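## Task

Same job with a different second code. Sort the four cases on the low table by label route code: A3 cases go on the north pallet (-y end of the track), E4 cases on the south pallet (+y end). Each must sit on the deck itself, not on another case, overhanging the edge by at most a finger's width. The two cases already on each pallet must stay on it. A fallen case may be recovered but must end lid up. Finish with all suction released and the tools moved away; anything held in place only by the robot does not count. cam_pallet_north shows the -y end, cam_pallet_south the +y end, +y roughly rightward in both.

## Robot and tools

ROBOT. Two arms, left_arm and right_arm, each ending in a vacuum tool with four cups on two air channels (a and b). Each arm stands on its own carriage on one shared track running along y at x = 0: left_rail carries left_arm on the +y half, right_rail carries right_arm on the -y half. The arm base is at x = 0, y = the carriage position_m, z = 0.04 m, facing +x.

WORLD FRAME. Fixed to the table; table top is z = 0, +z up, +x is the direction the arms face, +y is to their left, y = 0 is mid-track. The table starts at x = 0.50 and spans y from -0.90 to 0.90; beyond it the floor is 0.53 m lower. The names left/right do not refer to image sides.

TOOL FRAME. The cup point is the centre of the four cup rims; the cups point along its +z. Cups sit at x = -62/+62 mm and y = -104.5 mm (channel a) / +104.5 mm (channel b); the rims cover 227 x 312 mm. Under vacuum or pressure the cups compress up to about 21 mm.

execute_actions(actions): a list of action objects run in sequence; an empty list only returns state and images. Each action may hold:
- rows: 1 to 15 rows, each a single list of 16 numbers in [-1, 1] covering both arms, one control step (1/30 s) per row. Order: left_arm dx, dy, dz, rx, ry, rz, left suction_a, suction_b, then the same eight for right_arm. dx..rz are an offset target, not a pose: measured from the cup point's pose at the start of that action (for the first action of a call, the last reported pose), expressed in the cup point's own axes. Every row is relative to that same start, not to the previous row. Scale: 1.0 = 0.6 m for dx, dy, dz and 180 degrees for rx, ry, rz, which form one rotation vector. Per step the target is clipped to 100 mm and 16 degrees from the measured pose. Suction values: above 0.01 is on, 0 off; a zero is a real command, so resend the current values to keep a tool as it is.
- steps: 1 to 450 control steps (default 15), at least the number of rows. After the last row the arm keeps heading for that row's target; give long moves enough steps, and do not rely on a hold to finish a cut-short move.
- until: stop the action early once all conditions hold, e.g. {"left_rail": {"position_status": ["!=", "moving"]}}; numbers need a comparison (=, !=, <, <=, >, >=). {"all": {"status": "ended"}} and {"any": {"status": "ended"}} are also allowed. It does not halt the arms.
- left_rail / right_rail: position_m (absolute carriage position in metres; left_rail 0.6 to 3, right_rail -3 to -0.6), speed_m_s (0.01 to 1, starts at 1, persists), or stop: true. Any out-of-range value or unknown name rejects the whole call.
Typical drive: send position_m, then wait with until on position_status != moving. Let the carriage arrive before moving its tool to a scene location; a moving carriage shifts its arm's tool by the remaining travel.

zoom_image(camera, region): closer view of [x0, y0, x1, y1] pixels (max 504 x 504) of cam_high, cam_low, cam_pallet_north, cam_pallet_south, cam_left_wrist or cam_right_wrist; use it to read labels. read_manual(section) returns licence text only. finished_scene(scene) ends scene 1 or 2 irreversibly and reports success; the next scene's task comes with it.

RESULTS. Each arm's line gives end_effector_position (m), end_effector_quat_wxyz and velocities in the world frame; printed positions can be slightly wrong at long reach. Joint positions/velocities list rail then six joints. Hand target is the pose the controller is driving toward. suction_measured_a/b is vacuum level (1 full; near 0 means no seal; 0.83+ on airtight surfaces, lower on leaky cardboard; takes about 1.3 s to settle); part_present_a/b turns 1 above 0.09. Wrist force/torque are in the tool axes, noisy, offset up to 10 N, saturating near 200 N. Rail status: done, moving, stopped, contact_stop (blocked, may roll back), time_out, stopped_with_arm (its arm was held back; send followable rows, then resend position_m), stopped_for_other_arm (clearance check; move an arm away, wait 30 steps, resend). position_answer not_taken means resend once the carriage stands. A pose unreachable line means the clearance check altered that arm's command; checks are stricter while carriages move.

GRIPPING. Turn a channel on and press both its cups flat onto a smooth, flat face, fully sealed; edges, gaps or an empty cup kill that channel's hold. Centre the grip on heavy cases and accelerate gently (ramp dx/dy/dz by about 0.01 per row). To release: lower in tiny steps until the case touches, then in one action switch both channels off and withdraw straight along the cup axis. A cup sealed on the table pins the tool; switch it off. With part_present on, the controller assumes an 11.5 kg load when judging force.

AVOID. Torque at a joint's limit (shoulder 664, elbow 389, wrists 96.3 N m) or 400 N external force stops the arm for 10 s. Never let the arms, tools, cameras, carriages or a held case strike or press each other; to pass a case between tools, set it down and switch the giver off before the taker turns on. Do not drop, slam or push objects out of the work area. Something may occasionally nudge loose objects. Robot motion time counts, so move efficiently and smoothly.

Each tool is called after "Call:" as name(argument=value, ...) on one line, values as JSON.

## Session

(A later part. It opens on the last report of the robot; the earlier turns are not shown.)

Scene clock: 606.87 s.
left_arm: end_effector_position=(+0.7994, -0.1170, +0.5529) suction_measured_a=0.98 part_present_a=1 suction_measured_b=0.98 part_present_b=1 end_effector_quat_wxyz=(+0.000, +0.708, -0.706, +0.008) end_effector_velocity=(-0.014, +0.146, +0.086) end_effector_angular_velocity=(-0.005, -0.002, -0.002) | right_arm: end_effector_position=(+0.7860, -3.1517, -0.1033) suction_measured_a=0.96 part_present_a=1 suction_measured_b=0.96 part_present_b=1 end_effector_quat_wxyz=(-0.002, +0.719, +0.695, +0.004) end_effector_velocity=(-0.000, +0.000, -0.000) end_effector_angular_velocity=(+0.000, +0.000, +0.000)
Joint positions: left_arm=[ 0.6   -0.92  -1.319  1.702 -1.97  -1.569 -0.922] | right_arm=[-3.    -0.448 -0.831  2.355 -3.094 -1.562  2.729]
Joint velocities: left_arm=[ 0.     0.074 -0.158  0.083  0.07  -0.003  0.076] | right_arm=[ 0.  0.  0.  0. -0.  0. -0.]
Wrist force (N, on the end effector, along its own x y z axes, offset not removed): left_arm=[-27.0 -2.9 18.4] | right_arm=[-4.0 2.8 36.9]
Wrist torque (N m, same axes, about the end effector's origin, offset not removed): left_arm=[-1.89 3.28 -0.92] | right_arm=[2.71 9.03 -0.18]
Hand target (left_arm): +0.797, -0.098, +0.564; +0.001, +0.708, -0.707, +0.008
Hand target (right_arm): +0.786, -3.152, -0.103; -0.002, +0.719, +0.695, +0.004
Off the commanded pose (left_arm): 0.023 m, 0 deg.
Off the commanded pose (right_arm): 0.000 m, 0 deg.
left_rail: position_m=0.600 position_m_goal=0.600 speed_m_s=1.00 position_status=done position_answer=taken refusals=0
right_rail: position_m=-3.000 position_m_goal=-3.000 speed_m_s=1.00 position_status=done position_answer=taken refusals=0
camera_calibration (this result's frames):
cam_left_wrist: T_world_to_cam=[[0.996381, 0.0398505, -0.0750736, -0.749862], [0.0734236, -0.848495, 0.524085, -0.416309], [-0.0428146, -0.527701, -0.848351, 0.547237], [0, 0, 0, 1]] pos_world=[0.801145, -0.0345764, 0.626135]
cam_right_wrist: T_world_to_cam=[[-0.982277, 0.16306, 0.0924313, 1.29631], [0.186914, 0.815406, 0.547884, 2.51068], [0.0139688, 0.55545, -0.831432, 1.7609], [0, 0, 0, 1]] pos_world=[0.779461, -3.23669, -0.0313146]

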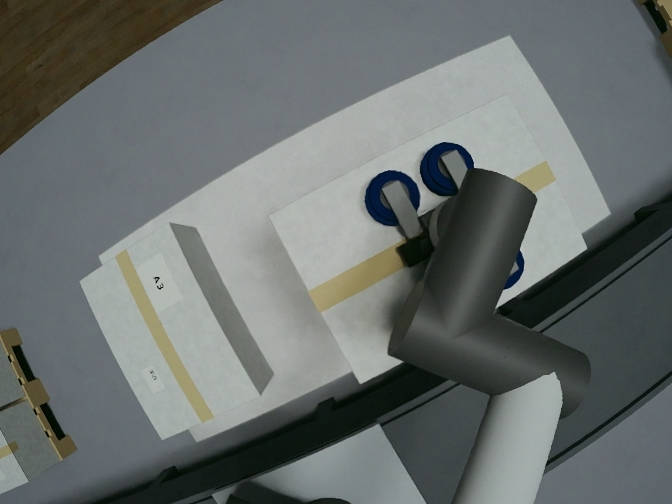

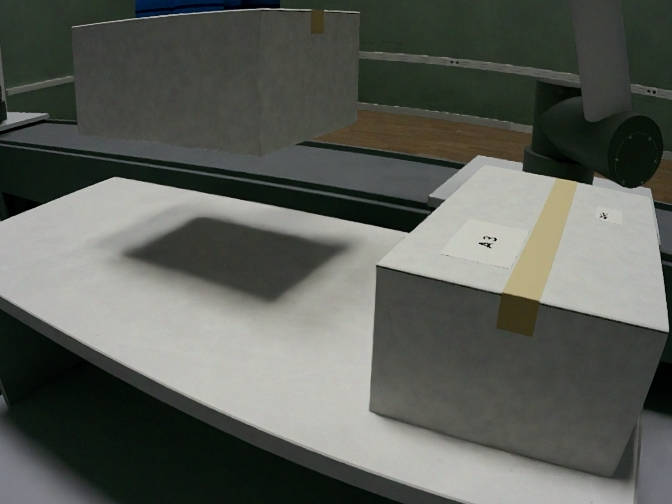

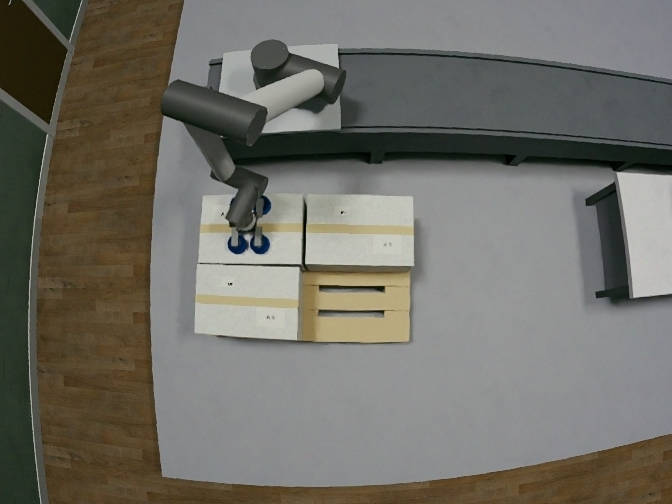

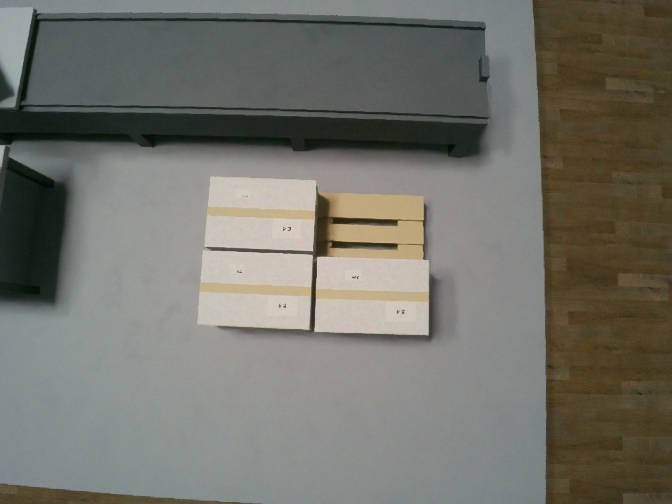

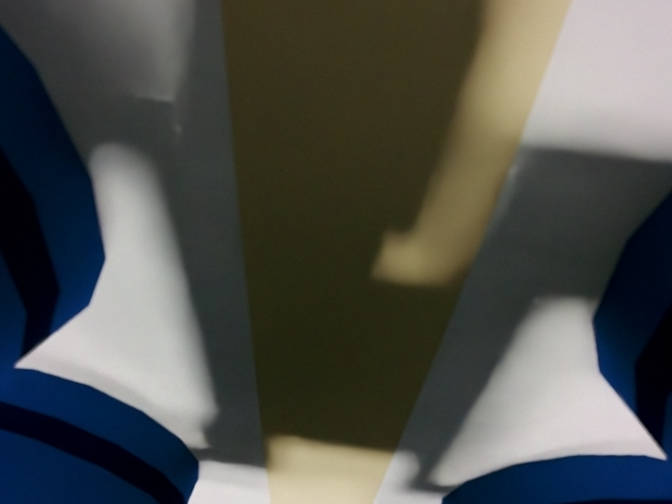

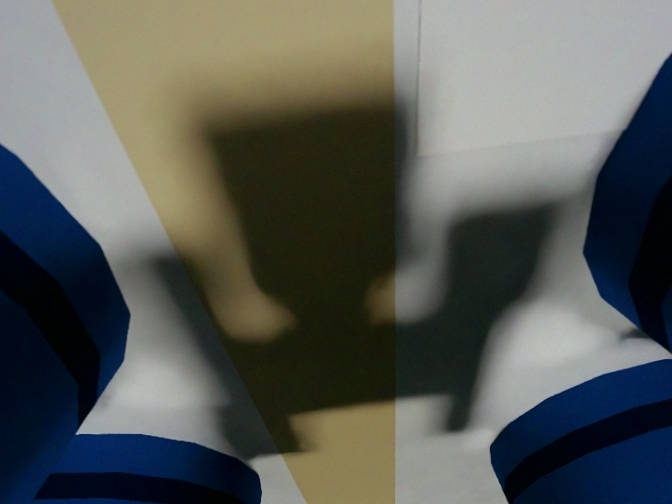

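Call:
execute_actions(actions=[{"rows": [
[-0.032,0.004,-0.025,0,0,0,1,1, 0,0,0.002,0,0,0,1,1],
[-0.032,0.004,-0.032,0,0,0,1,1, 0,0,0.004,0,0,0,1,1],
[-0.032,0.004,-0.039,0,0,0,1,1, 0,0,0.006,0,0,0,1,1],
[-0.032,0.004,-0.045,0,0,0,1,1, 0,0,0.008,0,0,0,1,1],
[-0.032,0.004,-0.045,0,0,0,1,1, 0,0,0.0095,0,0,0,1,1]
], "steps": 6}, {"left_rail": {"position_m": 3.0}, "steps": 1}])

Scene clock: 613.27 s.
left_arm: end_effector_position=(+0.7969, -0.0974, +0.5737) suction_measured_a=0.98 part_present_a=1 suction_measured_b=0.98 part_present_b=1 end_effector_quat_wxyz=(+0.000, +0.708, -0.706, +0.008) end_effector_velocity=(-0.001, +0.005, +0.049) end_effector_angular_velocity=(-0.003, -0.003, +0.002) | right_arm: end_effector_position=(+0.7860, -3.1517, -0.1065) suction_measured_a=0.96 part_present_a=1 suction_measured_b=0.96 part_present_b=1 end_effector_quat_wxyz=(-0.002, +0.719, +0.695, +0.004) end_effector_velocity=(-0.001, +0.000, -0.019) end_effector_angular_velocity=(+0.001, +0.002, -0.000)
Joint positions: left_arm=[ 0.6   -0.91  -1.344  1.704 -1.948 -1.57  -0.912] | right_arm=[-3.    -0.448 -0.826  2.354 -3.098 -1.562  2.729]
Joint velocities: left_arm=[ 0.006 -0.002 -0.022 -0.043  0.061  0.001 -0.003] | right_arm=[ 0.     0.     0.031 -0.004 -0.025 -0.     0.   ]
Wrist force (N, on the end effector, along its own x y z axes, offset not removed): left_arm=[3.8 -5.0 26.1] | right_arm=[-5.2 2.0 38.0]
Wrist torque (N m, same axes, about the end effector's origin, offset not removed): left_arm=[-1.70 4.33 -0.67] | right_arm=[2.68 9.30 -0.20]
Hand target (left_arm): +0.797, -0.095, +0.580; +0.000, +0.708, -0.706, +0.008
Hand target (right_arm): +0.786, -3.152, -0.109; -0.002, +0.719, +0.695, +0.004
Off the commanded pose (left_arm): 0.006 m, 0 deg.
Off the commanded pose (right_arm): 0.002 m, 0 deg.
left_rail: position_m=0.600 position_m_goal=3.000 speed_m_s=1.00 position_status=moving position_answer=taken refusals=0
right_rail: position_m=-3.000 position_m_goal=-3.000 speed_m_s=1.00 position_status=done position_answer=taken refusals=0
camera_calibration (this result's frames):
cam_left_wrist: T_world_to_cam=[[0.996403, 0.0395446, -0.0749458, -0.74676], [0.0731054, -0.8484, 0.524283, -0.410248], [-0.0428514, -0.527877, -0.848239, 0.575024], [0, 0, 0, 1]] pos_world=[0.798706, -0.0149817, 0.646878]
cam_right_wrist: T_world_to_cam=[[-0.982274, 0.163056, 0.092473, 1.2966], [0.186934, 0.815396, 0.547892, 2.51238], [0.0139352, 0.555466, -0.831422, 1.75827], [0, 0, 0, 1]] pos_world=[0.779459, -3.23666, -0.0345541]

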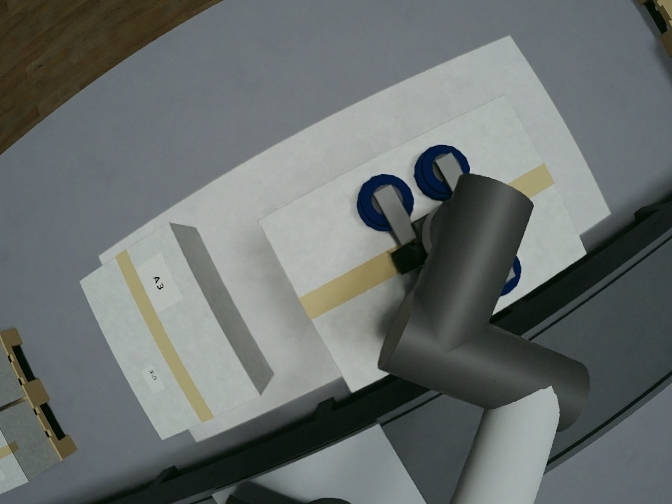

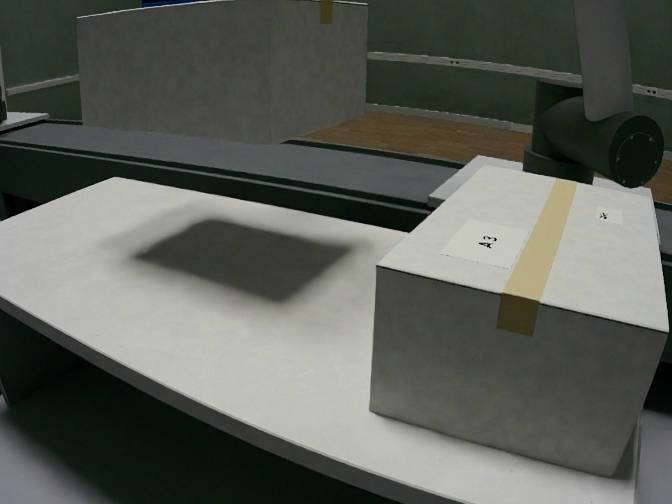

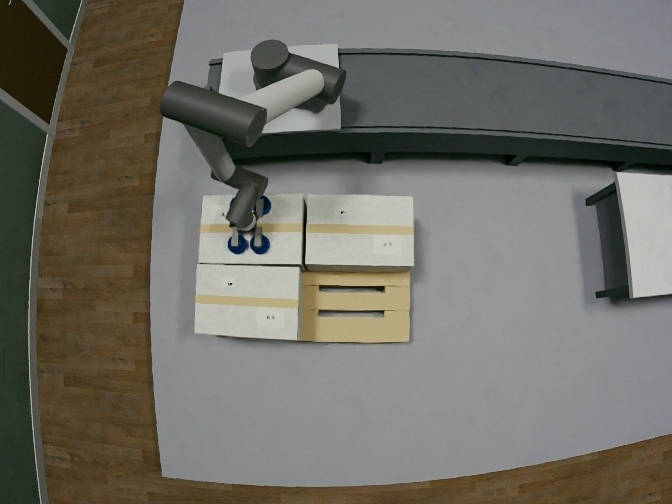

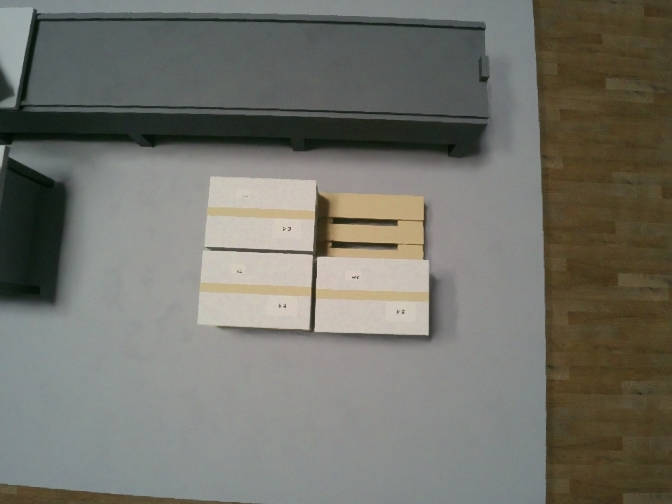

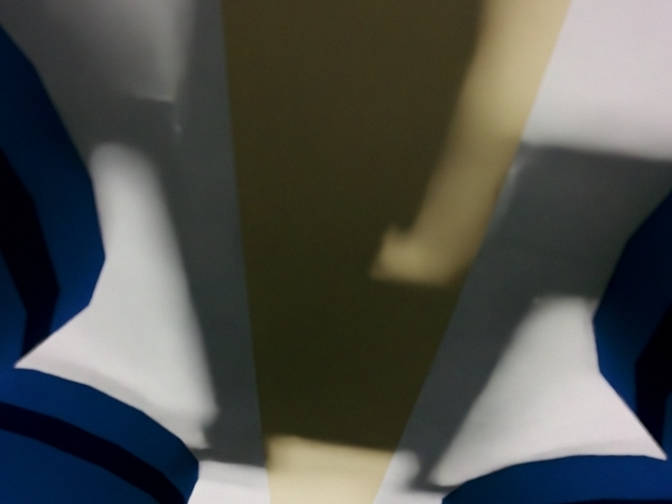

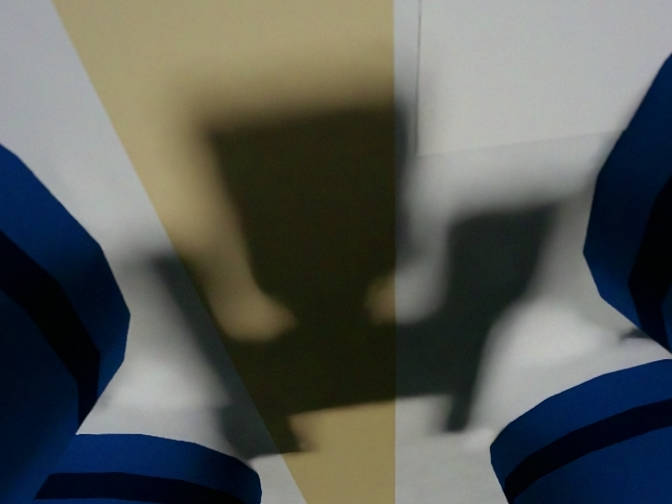

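Call:
execute_actions(actions=[])

Scene clock: 616.47 s.
left_arm: end_effector_position=(+0.7966, +2.3024, +0.5797) suction_measured_a=0.98 part_present_a=1 suction_measured_b=0.98 part_present_b=1 end_effector_quat_wxyz=(+0.001, +0.708, -0.706, +0.008) end_effector_velocity=(-0.000, +0.000, -0.000) end_effector_angular_velocity=(+0.001, +0.001, +0.000) | right_arm: end_effector_position=(+0.7860, -3.1517, -0.1089) suction_measured_a=0.96 part_present_a=1 suction_measured_b=0.96 part_present_b=1 end_effector_quat_wxyz=(-0.002, +0.719, +0.695, +0.004) end_effector_velocity=(+0.000, -0.000, +0.000) end_effector_angular_velocity=(-0.000, -0.000, +0.000)
Joint positions: left_arm=[ 3.    -0.911 -1.347  1.699 -1.939 -1.57  -0.912] | right_arm=[-3.    -0.448 -0.822  2.354 -3.102 -1.562  2.729]
Joint velocities: left_arm=[ 0.    -0.     0.    -0.     0.001  0.    -0.   ] | right_arm=[ 0. -0. -0.  0. -0. -0. -0.]
Wrist force (N, on the end effector, along its own x y z axes, offset not removed): left_arm=[-3.5 0.6 27.2] | right_arm=[-3.3 2.2 33.4]
Wrist torque (N m, same axes, about the end effector's origin, offset not removed): left_arm=[-0.65 4.23 -0.80] | right_arm=[2.70 9.02 -0.27]
Hand target (left_arm): +0.797, +2.303, +0.580; +0.000, +0.708, -0.706, +0.008
Hand target (right_arm): +0.786, -3.152, -0.109; -0.002, +0.719, +0.695, +0.004
Off the commanded pose (left_arm): 0.000 m, 0 deg.
Off the commanded pose (right_arm): 0.000 m, 0 deg.
left_rail: position_m=3.000 position_m_goal=3.000 speed_m_s=1.00 position_status=done position_answer=taken refusals=0
right_rail: position_m=-3.000 position_m_goal=-3.000 speed_m_s=1.00 position_status=done position_answer=taken refusals=0
camera_calibration (this result's frames):
cam_left_wrist: T_world_to_cam=[[0.996386, 0.0397411, -0.0750673, -0.841211], [0.0733426, -0.848313, 0.524392, 1.62217], [-0.0428406, -0.528002, -0.848162, 1.84715], [0, 0, 0, 1]] pos_world=[0.79833, 2.38484, 0.652884]
cam_right_wrist: T_world_to_cam=[[-0.982275, 0.163058, 0.0924587, 1.29683], [0.186928, 0.815399, 0.547889, 2.51373], [0.0139471, 0.555461, -0.831426, 1.75619], [0, 0, 0, 1]] pos_world=[0.779465, -3.23664, -0.0370052]

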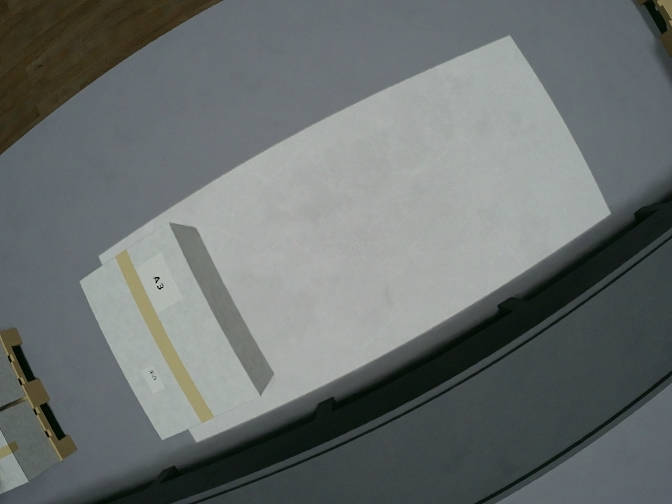

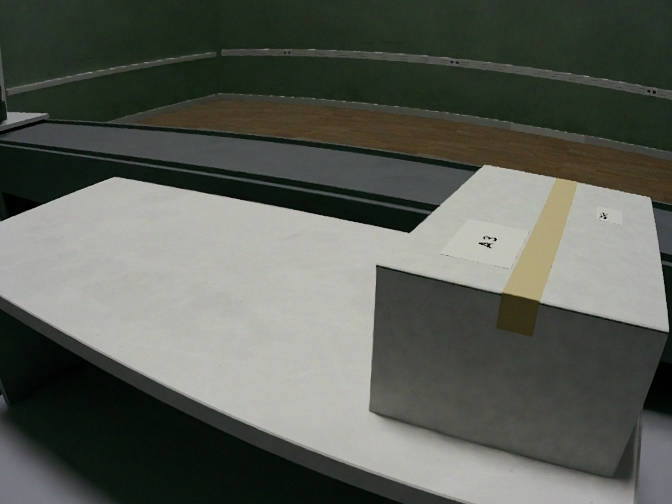

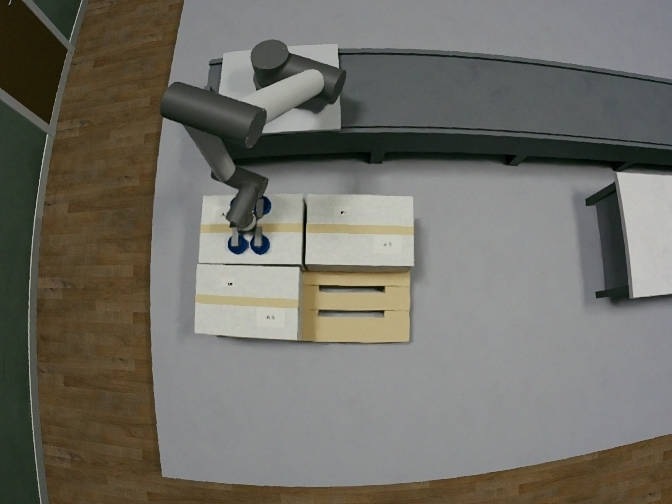

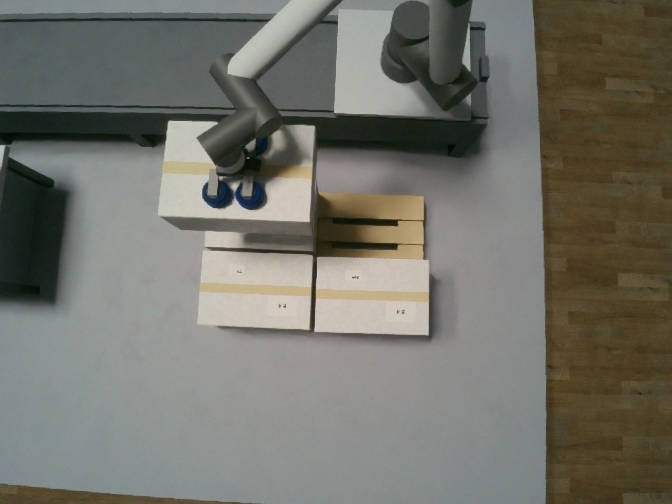

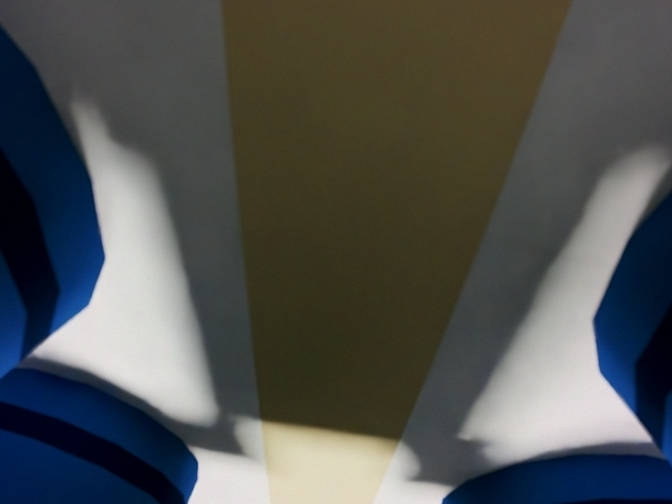

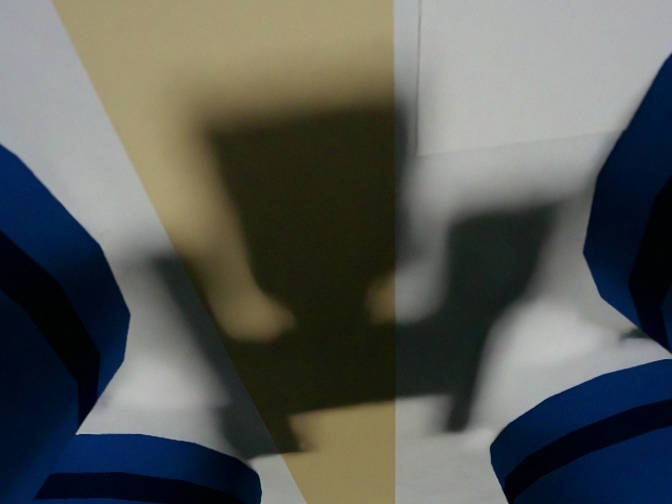

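Call:
execute_actions(actions=[{"rows": [
[-0.009,0,0.006,0,0,0,1,1, 0,0,0.002,0,0,0,1,1],
[-0.028,-0.001,0.019,0,0,0,1,1, 0,0,0.003,0,0,0,1,1],
[-0.057,-0.001,0.038,0,0,0,1,1, 0,0,0.004,0,0,0,1,1],
[-0.095,-0.002,0.063,0,0,0,1,1, 0,0,0.005,0,0,0,1,1],
[-0.142,-0.003,0.095,0,0,0,1,1, 0,0,0.006,0,0,0,1,1],
[-0.199,-0.005,0.133,0,0,0,1,1, 0,0,0.0068,0,0,0,1,1],
[-0.265,-0.006,0.177,0,0,0,1,1, 0,0,0.0068,0,0,0,1,1],
[-0.341,-0.008,0.228,0,0,0,1,1, 0,0,0.0068,0,0,0,1,1],
[-0.426,-0.01,0.285,0,0,0,1,1, 0,0,0.0068,0,0,0,1,1],
[-0.52,-0.012,0.348,0,0,0,1,1, 0,0,0.0068,0,0,0,1,1],
[-0.615,-0.014,0.411,0,0,0,1,1, 0,0,0.0068,0,0,0,1,1],
[-0.71,-0.017,0.475,0,0,0,1,1, 0,0,0.0068,0,0,0,1,1],
[-0.804,-0.019,0.538,0,0,0,1,1, 0,0,0.0068,0,0,0,1,1],
[-0.88,-0.021,0.589,0,0,0,1,1, 0,0,0.0068,0,0,0,1,1],
[-0.946,-0.022,0.633,0,0,0,1,1, 0,0,0.0068,0,0,0,1,1]
], "steps": 48}])

Scene clock: 625.17 s.
left_arm: end_effector_position=(+0.8087, +2.8511, +0.2041) suction_measured_a=0.98 part_present_a=1 suction_measured_b=0.98 part_present_b=1 end_effector_quat_wxyz=(-0.000, +0.709, -0.706, +0.006) end_effector_velocity=(+0.031, +0.110, -0.080) end_effector_angular_velocity=(-0.023, -0.020, -0.011) | right_arm: end_effector_position=(+0.7860, -3.1517, -0.1130) suction_measured_a=0.96 part_present_a=1 suction_measured_b=0.96 part_present_b=1 end_effector_quat_wxyz=(-0.002, +0.719, +0.695, +0.004) end_effector_velocity=(-0.000, +0.000, -0.000) end_effector_angular_velocity=(-0.000, +0.000, +0.000)
Joint positions: left_arm=[ 3.    -0.428 -1.287  2.287 -2.582 -1.575 -0.432] | right_arm=[-3.    -0.448 -0.815  2.353 -3.108 -1.562  2.729]
Joint velocities: left_arm=[ 0.     0.147  0.113  0.032 -0.173 -0.015  0.157] | right_arm=[ 0.  0.  0. -0. -0. -0. -0.]
Wrist force (N, on the end effector, along its own x y z axes, offset not removed): left_arm=[-19.0 -3.8 49.4] | right_arm=[-5.4 4.0 37.8]
Wrist torque (N m, same axes, about the end effector's origin, offset not removed): left_arm=[-1.52 3.75 -0.69] | right_arm=[2.97 9.28 -0.21]
Hand target (left_arm): +0.813, +2.865, +0.194; -0.000, +0.708, -0.706, +0.008
Hand target (right_arm): +0.786, -3.152, -0.113; -0.002, +0.719, +0.695, +0.004
Off the commanded pose (left_arm): 0.018 m, 0 deg.
Off the commanded pose (right_arm): 0.000 m, 0 deg.
left_rail: position_m=3.000 position_m_goal=3.000 speed_m_s=1.00 position_status=done position_answer=taken refusals=0
right_rail: position_m=-3.000 position_m_goal=-3.000 speed_m_s=1.00 position_status=done position_answer=taken refusals=0
camera_calibration (this result's frames):
cam_left_wrist: T_world_to_cam=[[0.99611, 0.042178, -0.0773682, -0.909565], [0.0764398, -0.850401, 0.520553, 2.2879], [-0.043838, -0.524443, -0.850317, 1.80991], [0, 0, 0, 1]] pos_world=[0.810483, 2.93319, 0.277648]
cam_right_wrist: T_world_to_cam=[[-0.982275, 0.163058, 0.0924582, 1.29721], [0.186928, 0.815399, 0.547889, 2.51594], [0.0139474, 0.555461, -0.831426, 1.75278], [0, 0, 0, 1]] pos_world=[0.779474, -3.23662, -0.0410898]

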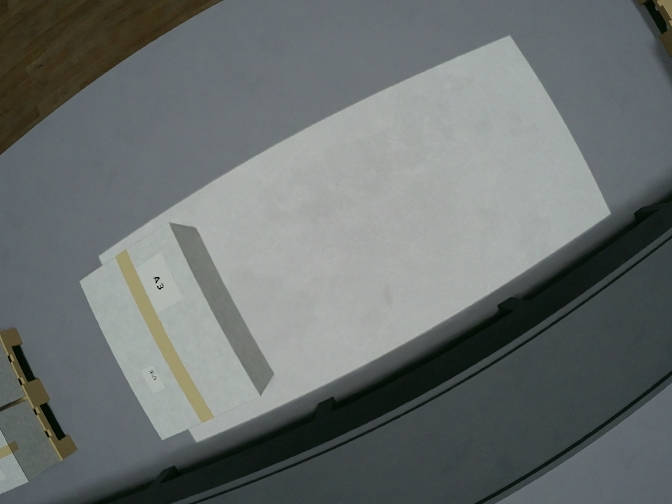

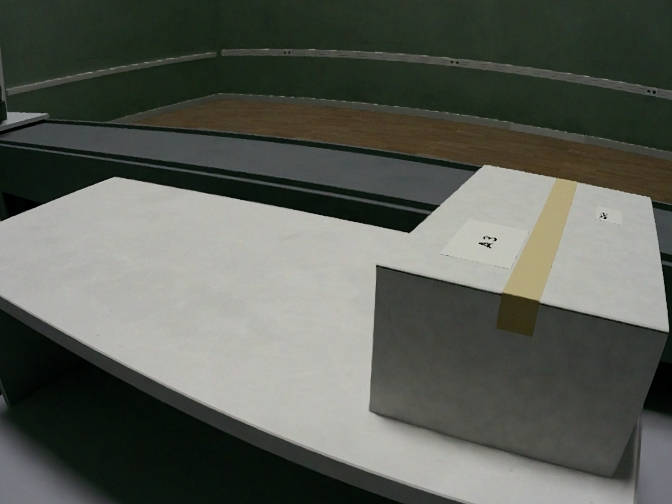

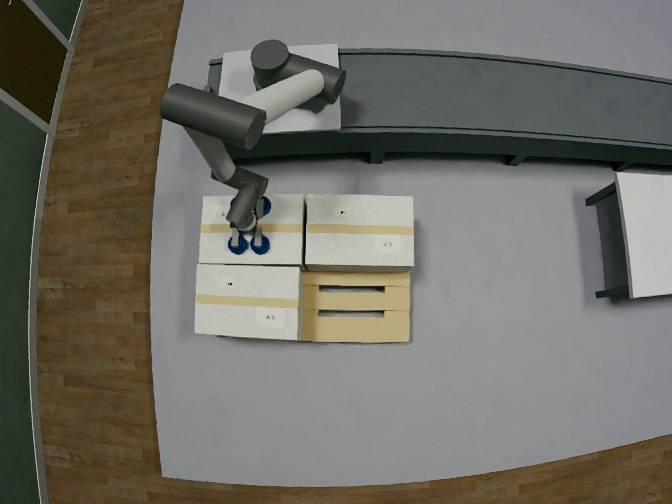

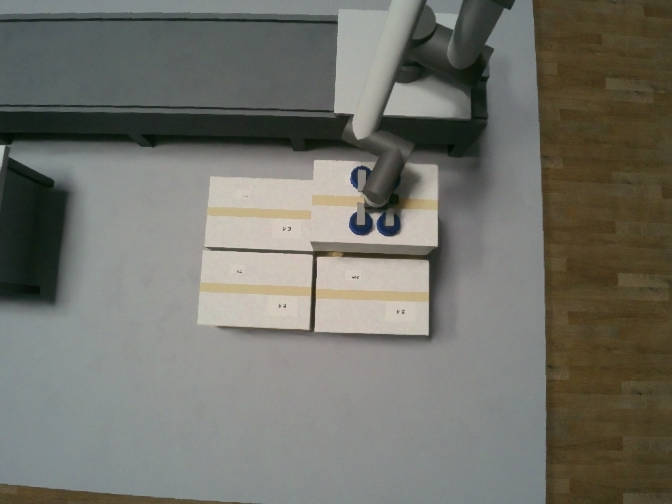

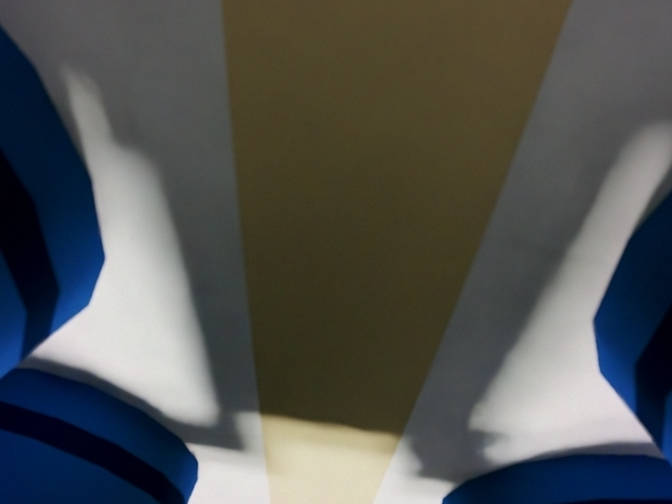

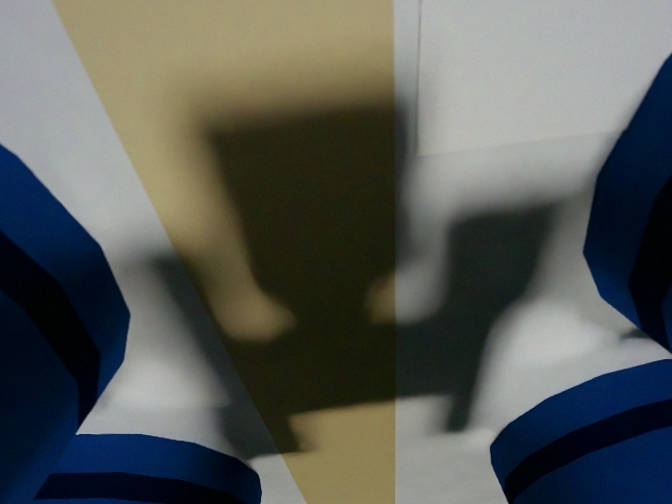

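Call:
execute_actions(actions=[{"rows": [[0.002,-0.002,0.007,0,0,0,1,1, 0,0,0.0067,0,0,0,1,1]], "steps": 2}])

Call:
zoom_image(camera="cam_pallet_south", region=[280, 140, 460, 345])

Scene clock: 627.60 s.
left_arm: end_effector_position=(+0.8125, +2.8637, +0.1942) suction_measured_a=0.98 part_present_a=1 suction_measured_b=0.98 part_present_b=1 end_effector_quat_wxyz=(-0.000, +0.708, -0.706, +0.008) end_effector_velocity=(-0.018, -0.069, +0.026) end_effector_angular_velocity=(+0.027, +0.021, +0.007) | right_arm: end_effector_position=(+0.7860, -3.1517, -0.1135) suction_measured_a=0.96 part_present_a=1 suction_measured_b=0.96 part_present_b=1 end_effector_quat_wxyz=(-0.002, +0.719, +0.695, +0.004) end_effector_velocity=(+0.002, -0.001, -0.019) end_effector_angular_velocity=(-0.002, -0.003, +0.000)
Joint positions: left_arm=[ 3.    -0.411 -1.273  2.29  -2.603 -1.576 -0.413] | right_arm=[-3.    -0.448 -0.814  2.353 -3.109 -1.562  2.729]
Joint velocities: left_arm=[ 0.    -0.095 -0.04  -0.013  0.083  0.018 -0.102] | right_arm=[ 0.     0.     0.032 -0.006 -0.03   0.    -0.   ]
Wrist force (N, on the end effector, along its own x y z axes, offset not removed): left_arm=[-34.4 -13.6 50.0] | right_arm=[-3.1 0.4 23.4]
Wrist torque (N m, same axes, about the end effector's origin, offset not removed): left_arm=[-0.10 2.62 -0.51] | right_arm=[2.66 8.50 0.02]
Hand target (left_arm): +0.810, +2.850, +0.200; -0.000, +0.708, -0.706, +0.006
Hand target (right_arm): +0.786, -3.152, -0.117; -0.002, +0.719, +0.695, +0.004
Off the commanded pose (left_arm): 0.015 m, 0 deg.
Off the commanded pose (right_arm): 0.004 m, 0 deg.
left_rail: position_m=3.000 position_m_goal=3.000 speed_m_s=1.00 position_status=done position_answer=taken refusals=0
right_rail: position_m=-3.000 position_m_goal=-3.000 speed_m_s=1.00 position_status=done position_answer=taken refusals=0
camera_calibration (this result's frames):
cam_left_wrist: T_world_to_cam=[[0.996366, 0.0402375, -0.0750763, -0.909702], [0.0736946, -0.849208, 0.522892, 2.30187], [-0.0427155, -0.526524, -0.849087, 1.81307], [0, 0, 0, 1]] pos_world=[0.814207, 2.94599, 0.267529]
cam_right_wrist: T_world_to_cam=[[-0.982282, 0.16306, 0.0923764, 1.29729], [0.186884, 0.81542, 0.547874, 2.51632], [0.0140106, 0.55543, -0.831445, 1.75221], [0, 0, 0, 1]] pos_world=[0.779495, -3.23662, -0.0415974]

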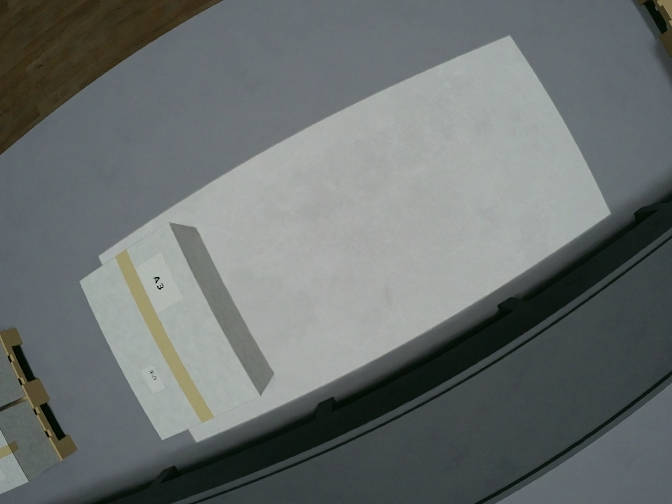

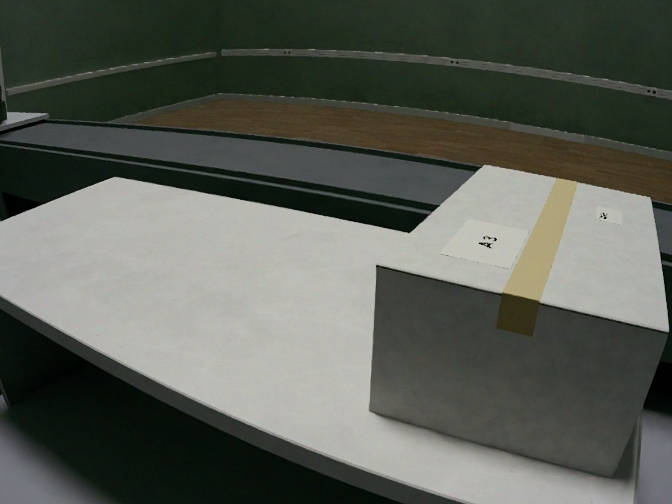

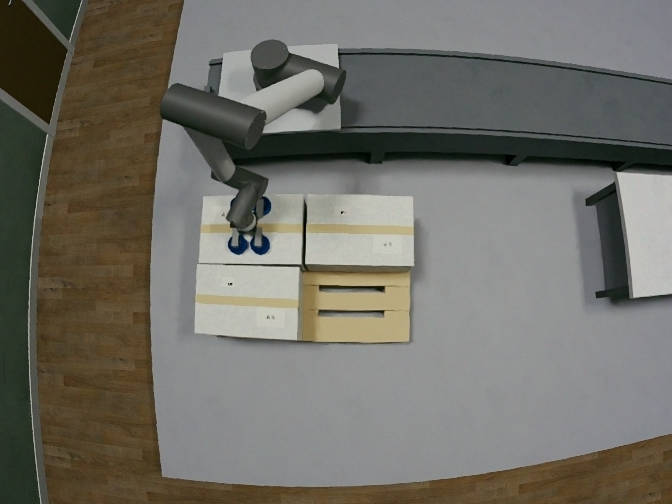

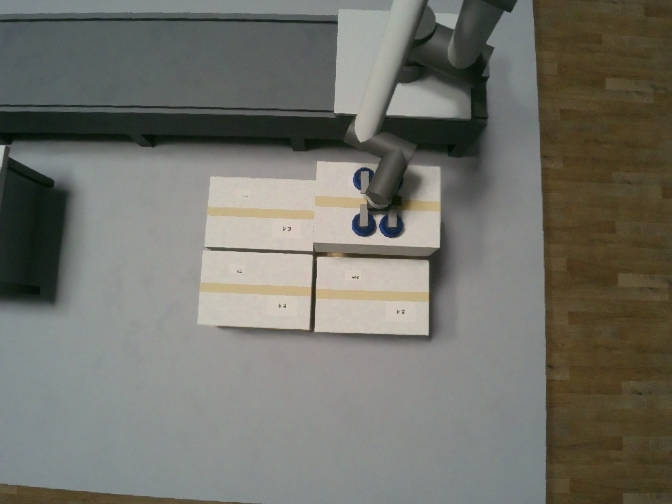

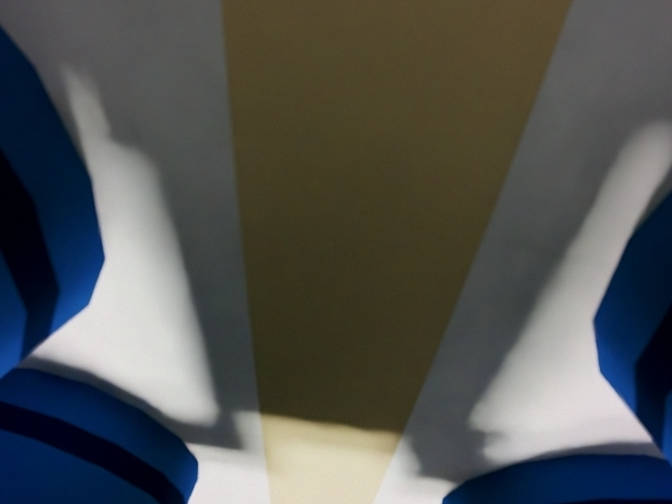

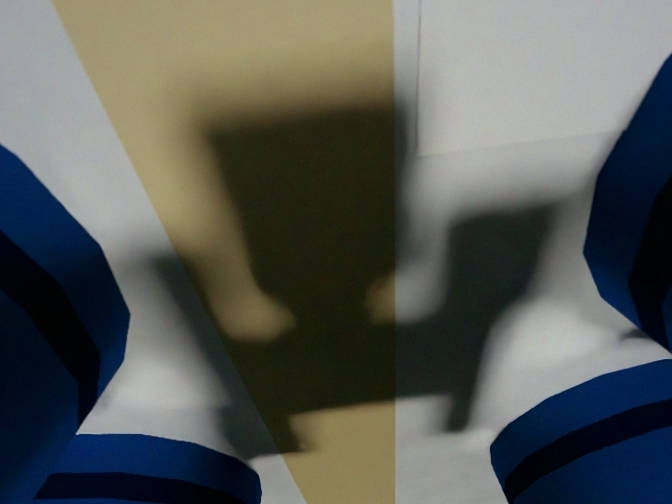

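Region (280, 140, 460, 345) of cam_pallet_south's 672x504 image, scaled by 2.459, with more detail than that image has; it fills the left 443 columns of this view, and the rest is white.

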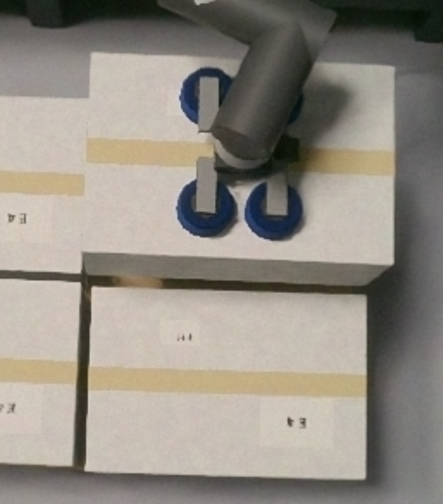

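Call:
execute_actions(actions=[])

Call:
zoom_image(camera="cam_pallet_south", region=[290, 150, 450, 345])

Scene clock: 629.87 s.
left_arm: end_effector_position=(+0.8099, +2.8501, +0.1998) suction_measured_a=0.98 part_present_a=1 suction_measured_b=0.98 part_present_b=1 end_effector_quat_wxyz=(-0.000, +0.708, -0.706, +0.006) end_effector_velocity=(+0.000, -0.000, +0.000) end_effector_angular_velocity=(-0.000, -0.000, -0.000) | right_arm: end_effector_position=(+0.7860, -3.1516, -0.1170) suction_measured_a=0.96 part_present_a=1 suction_measured_b=0.96 part_present_b=1 end_effector_quat_wxyz=(-0.002, +0.719, +0.695, +0.004) end_effector_velocity=(-0.000, +0.000, -0.000) end_effector_angular_velocity=(+0.000, +0.000, -0.000)
Joint positions: left_arm=[ 3.    -0.428 -1.28   2.287 -2.589 -1.575 -0.432] | right_arm=[-3.    -0.448 -0.809  2.352 -3.113 -1.562  2.729]
Joint velocities: left_arm=[ 0.  0. -0. -0. -0. -0.  0.] | right_arm=[ 0. -0.  0. -0.  0.  0.  0.]
Wrist force (N, on the end effector, along its own x y z axes, offset not removed): left_arm=[-4.0 -1.7 35.4] | right_arm=[-4.1 2.8 37.5]
Wrist torque (N m, same axes, about the end effector's origin, offset not removed): left_arm=[-1.74 5.25 -0.69] | right_arm=[2.81 9.18 -0.15]
Hand target (left_arm): +0.810, +2.850, +0.200; -0.000, +0.708, -0.706, +0.006
Hand target (right_arm): +0.786, -3.152, -0.117; -0.002, +0.719, +0.695, +0.004
Off the commanded pose (left_arm): 0.000 m, 0 deg.
Off the commanded pose (right_arm): 0.000 m, 0 deg.
left_rail: position_m=3.000 position_m_goal=3.000 speed_m_s=1.00 position_status=done position_answer=taken refusals=0
right_rail: position_m=-3.000 position_m_goal=-3.000 speed_m_s=1.00 position_status=done position_answer=taken refusals=0
camera_calibration (this result's frames):
cam_left_wrist: T_world_to_cam=[[0.996138, 0.0419349, -0.0771452, -0.910428], [0.0761251, -0.850308, 0.520751, 2.28913], [-0.0437595, -0.524612, -0.850216, 1.80619], [0, 0, 0, 1]] pos_world=[0.811689, 2.93219, 0.273348]
cam_right_wrist: T_world_to_cam=[[-0.982272, 0.163056, 0.0924952, 1.29756], [0.186946, 0.81539, 0.547897, 2.51806], [0.0139182, 0.555475, -0.831417, 1.7495], [0, 0, 0, 1]] pos_world=[0.779468, -3.23658, -0.0450909]

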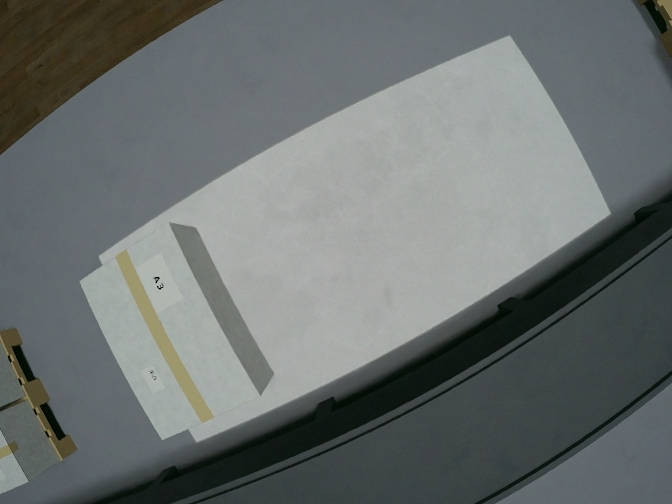

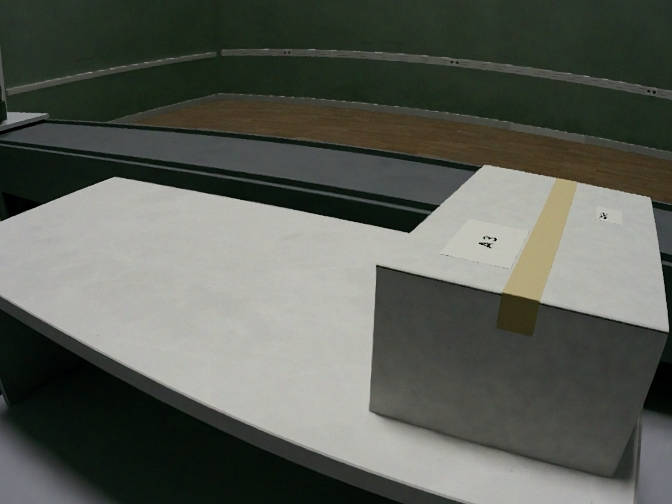

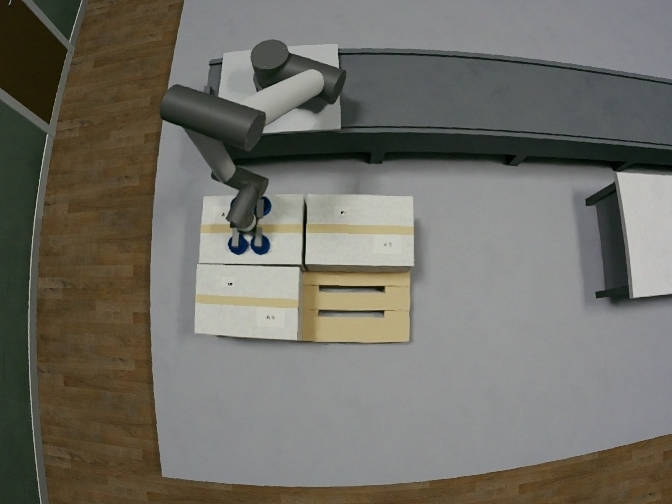

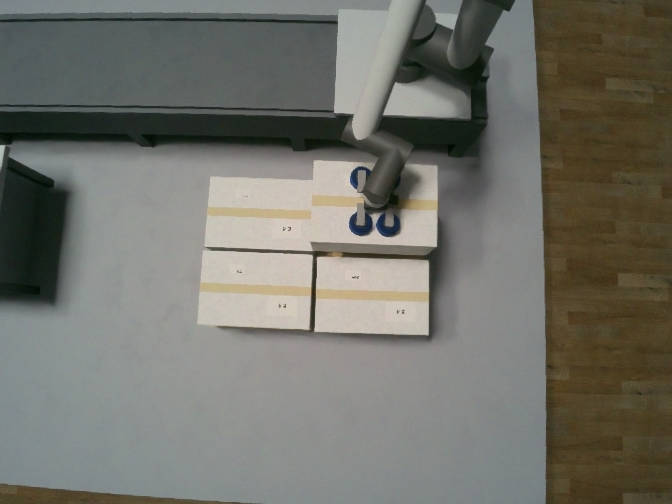

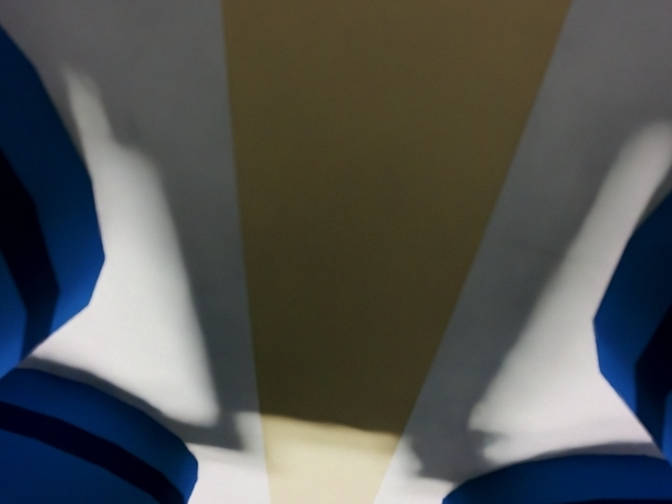

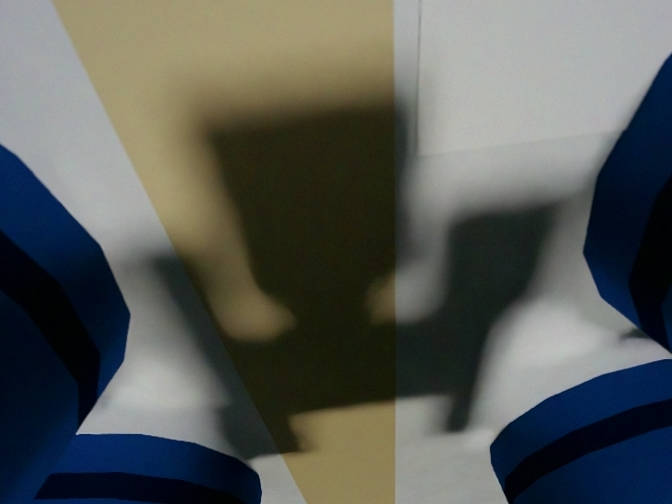

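Region (290, 150, 450, 345) of cam_pallet_south's 672x504 image, scaled by 2.585, with more detail than that image has; it fills the left 414 columns of this view, and the rest is white.

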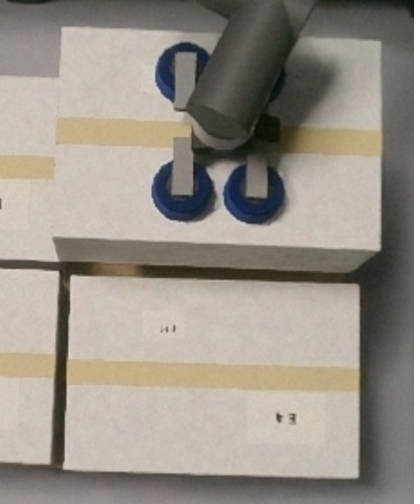

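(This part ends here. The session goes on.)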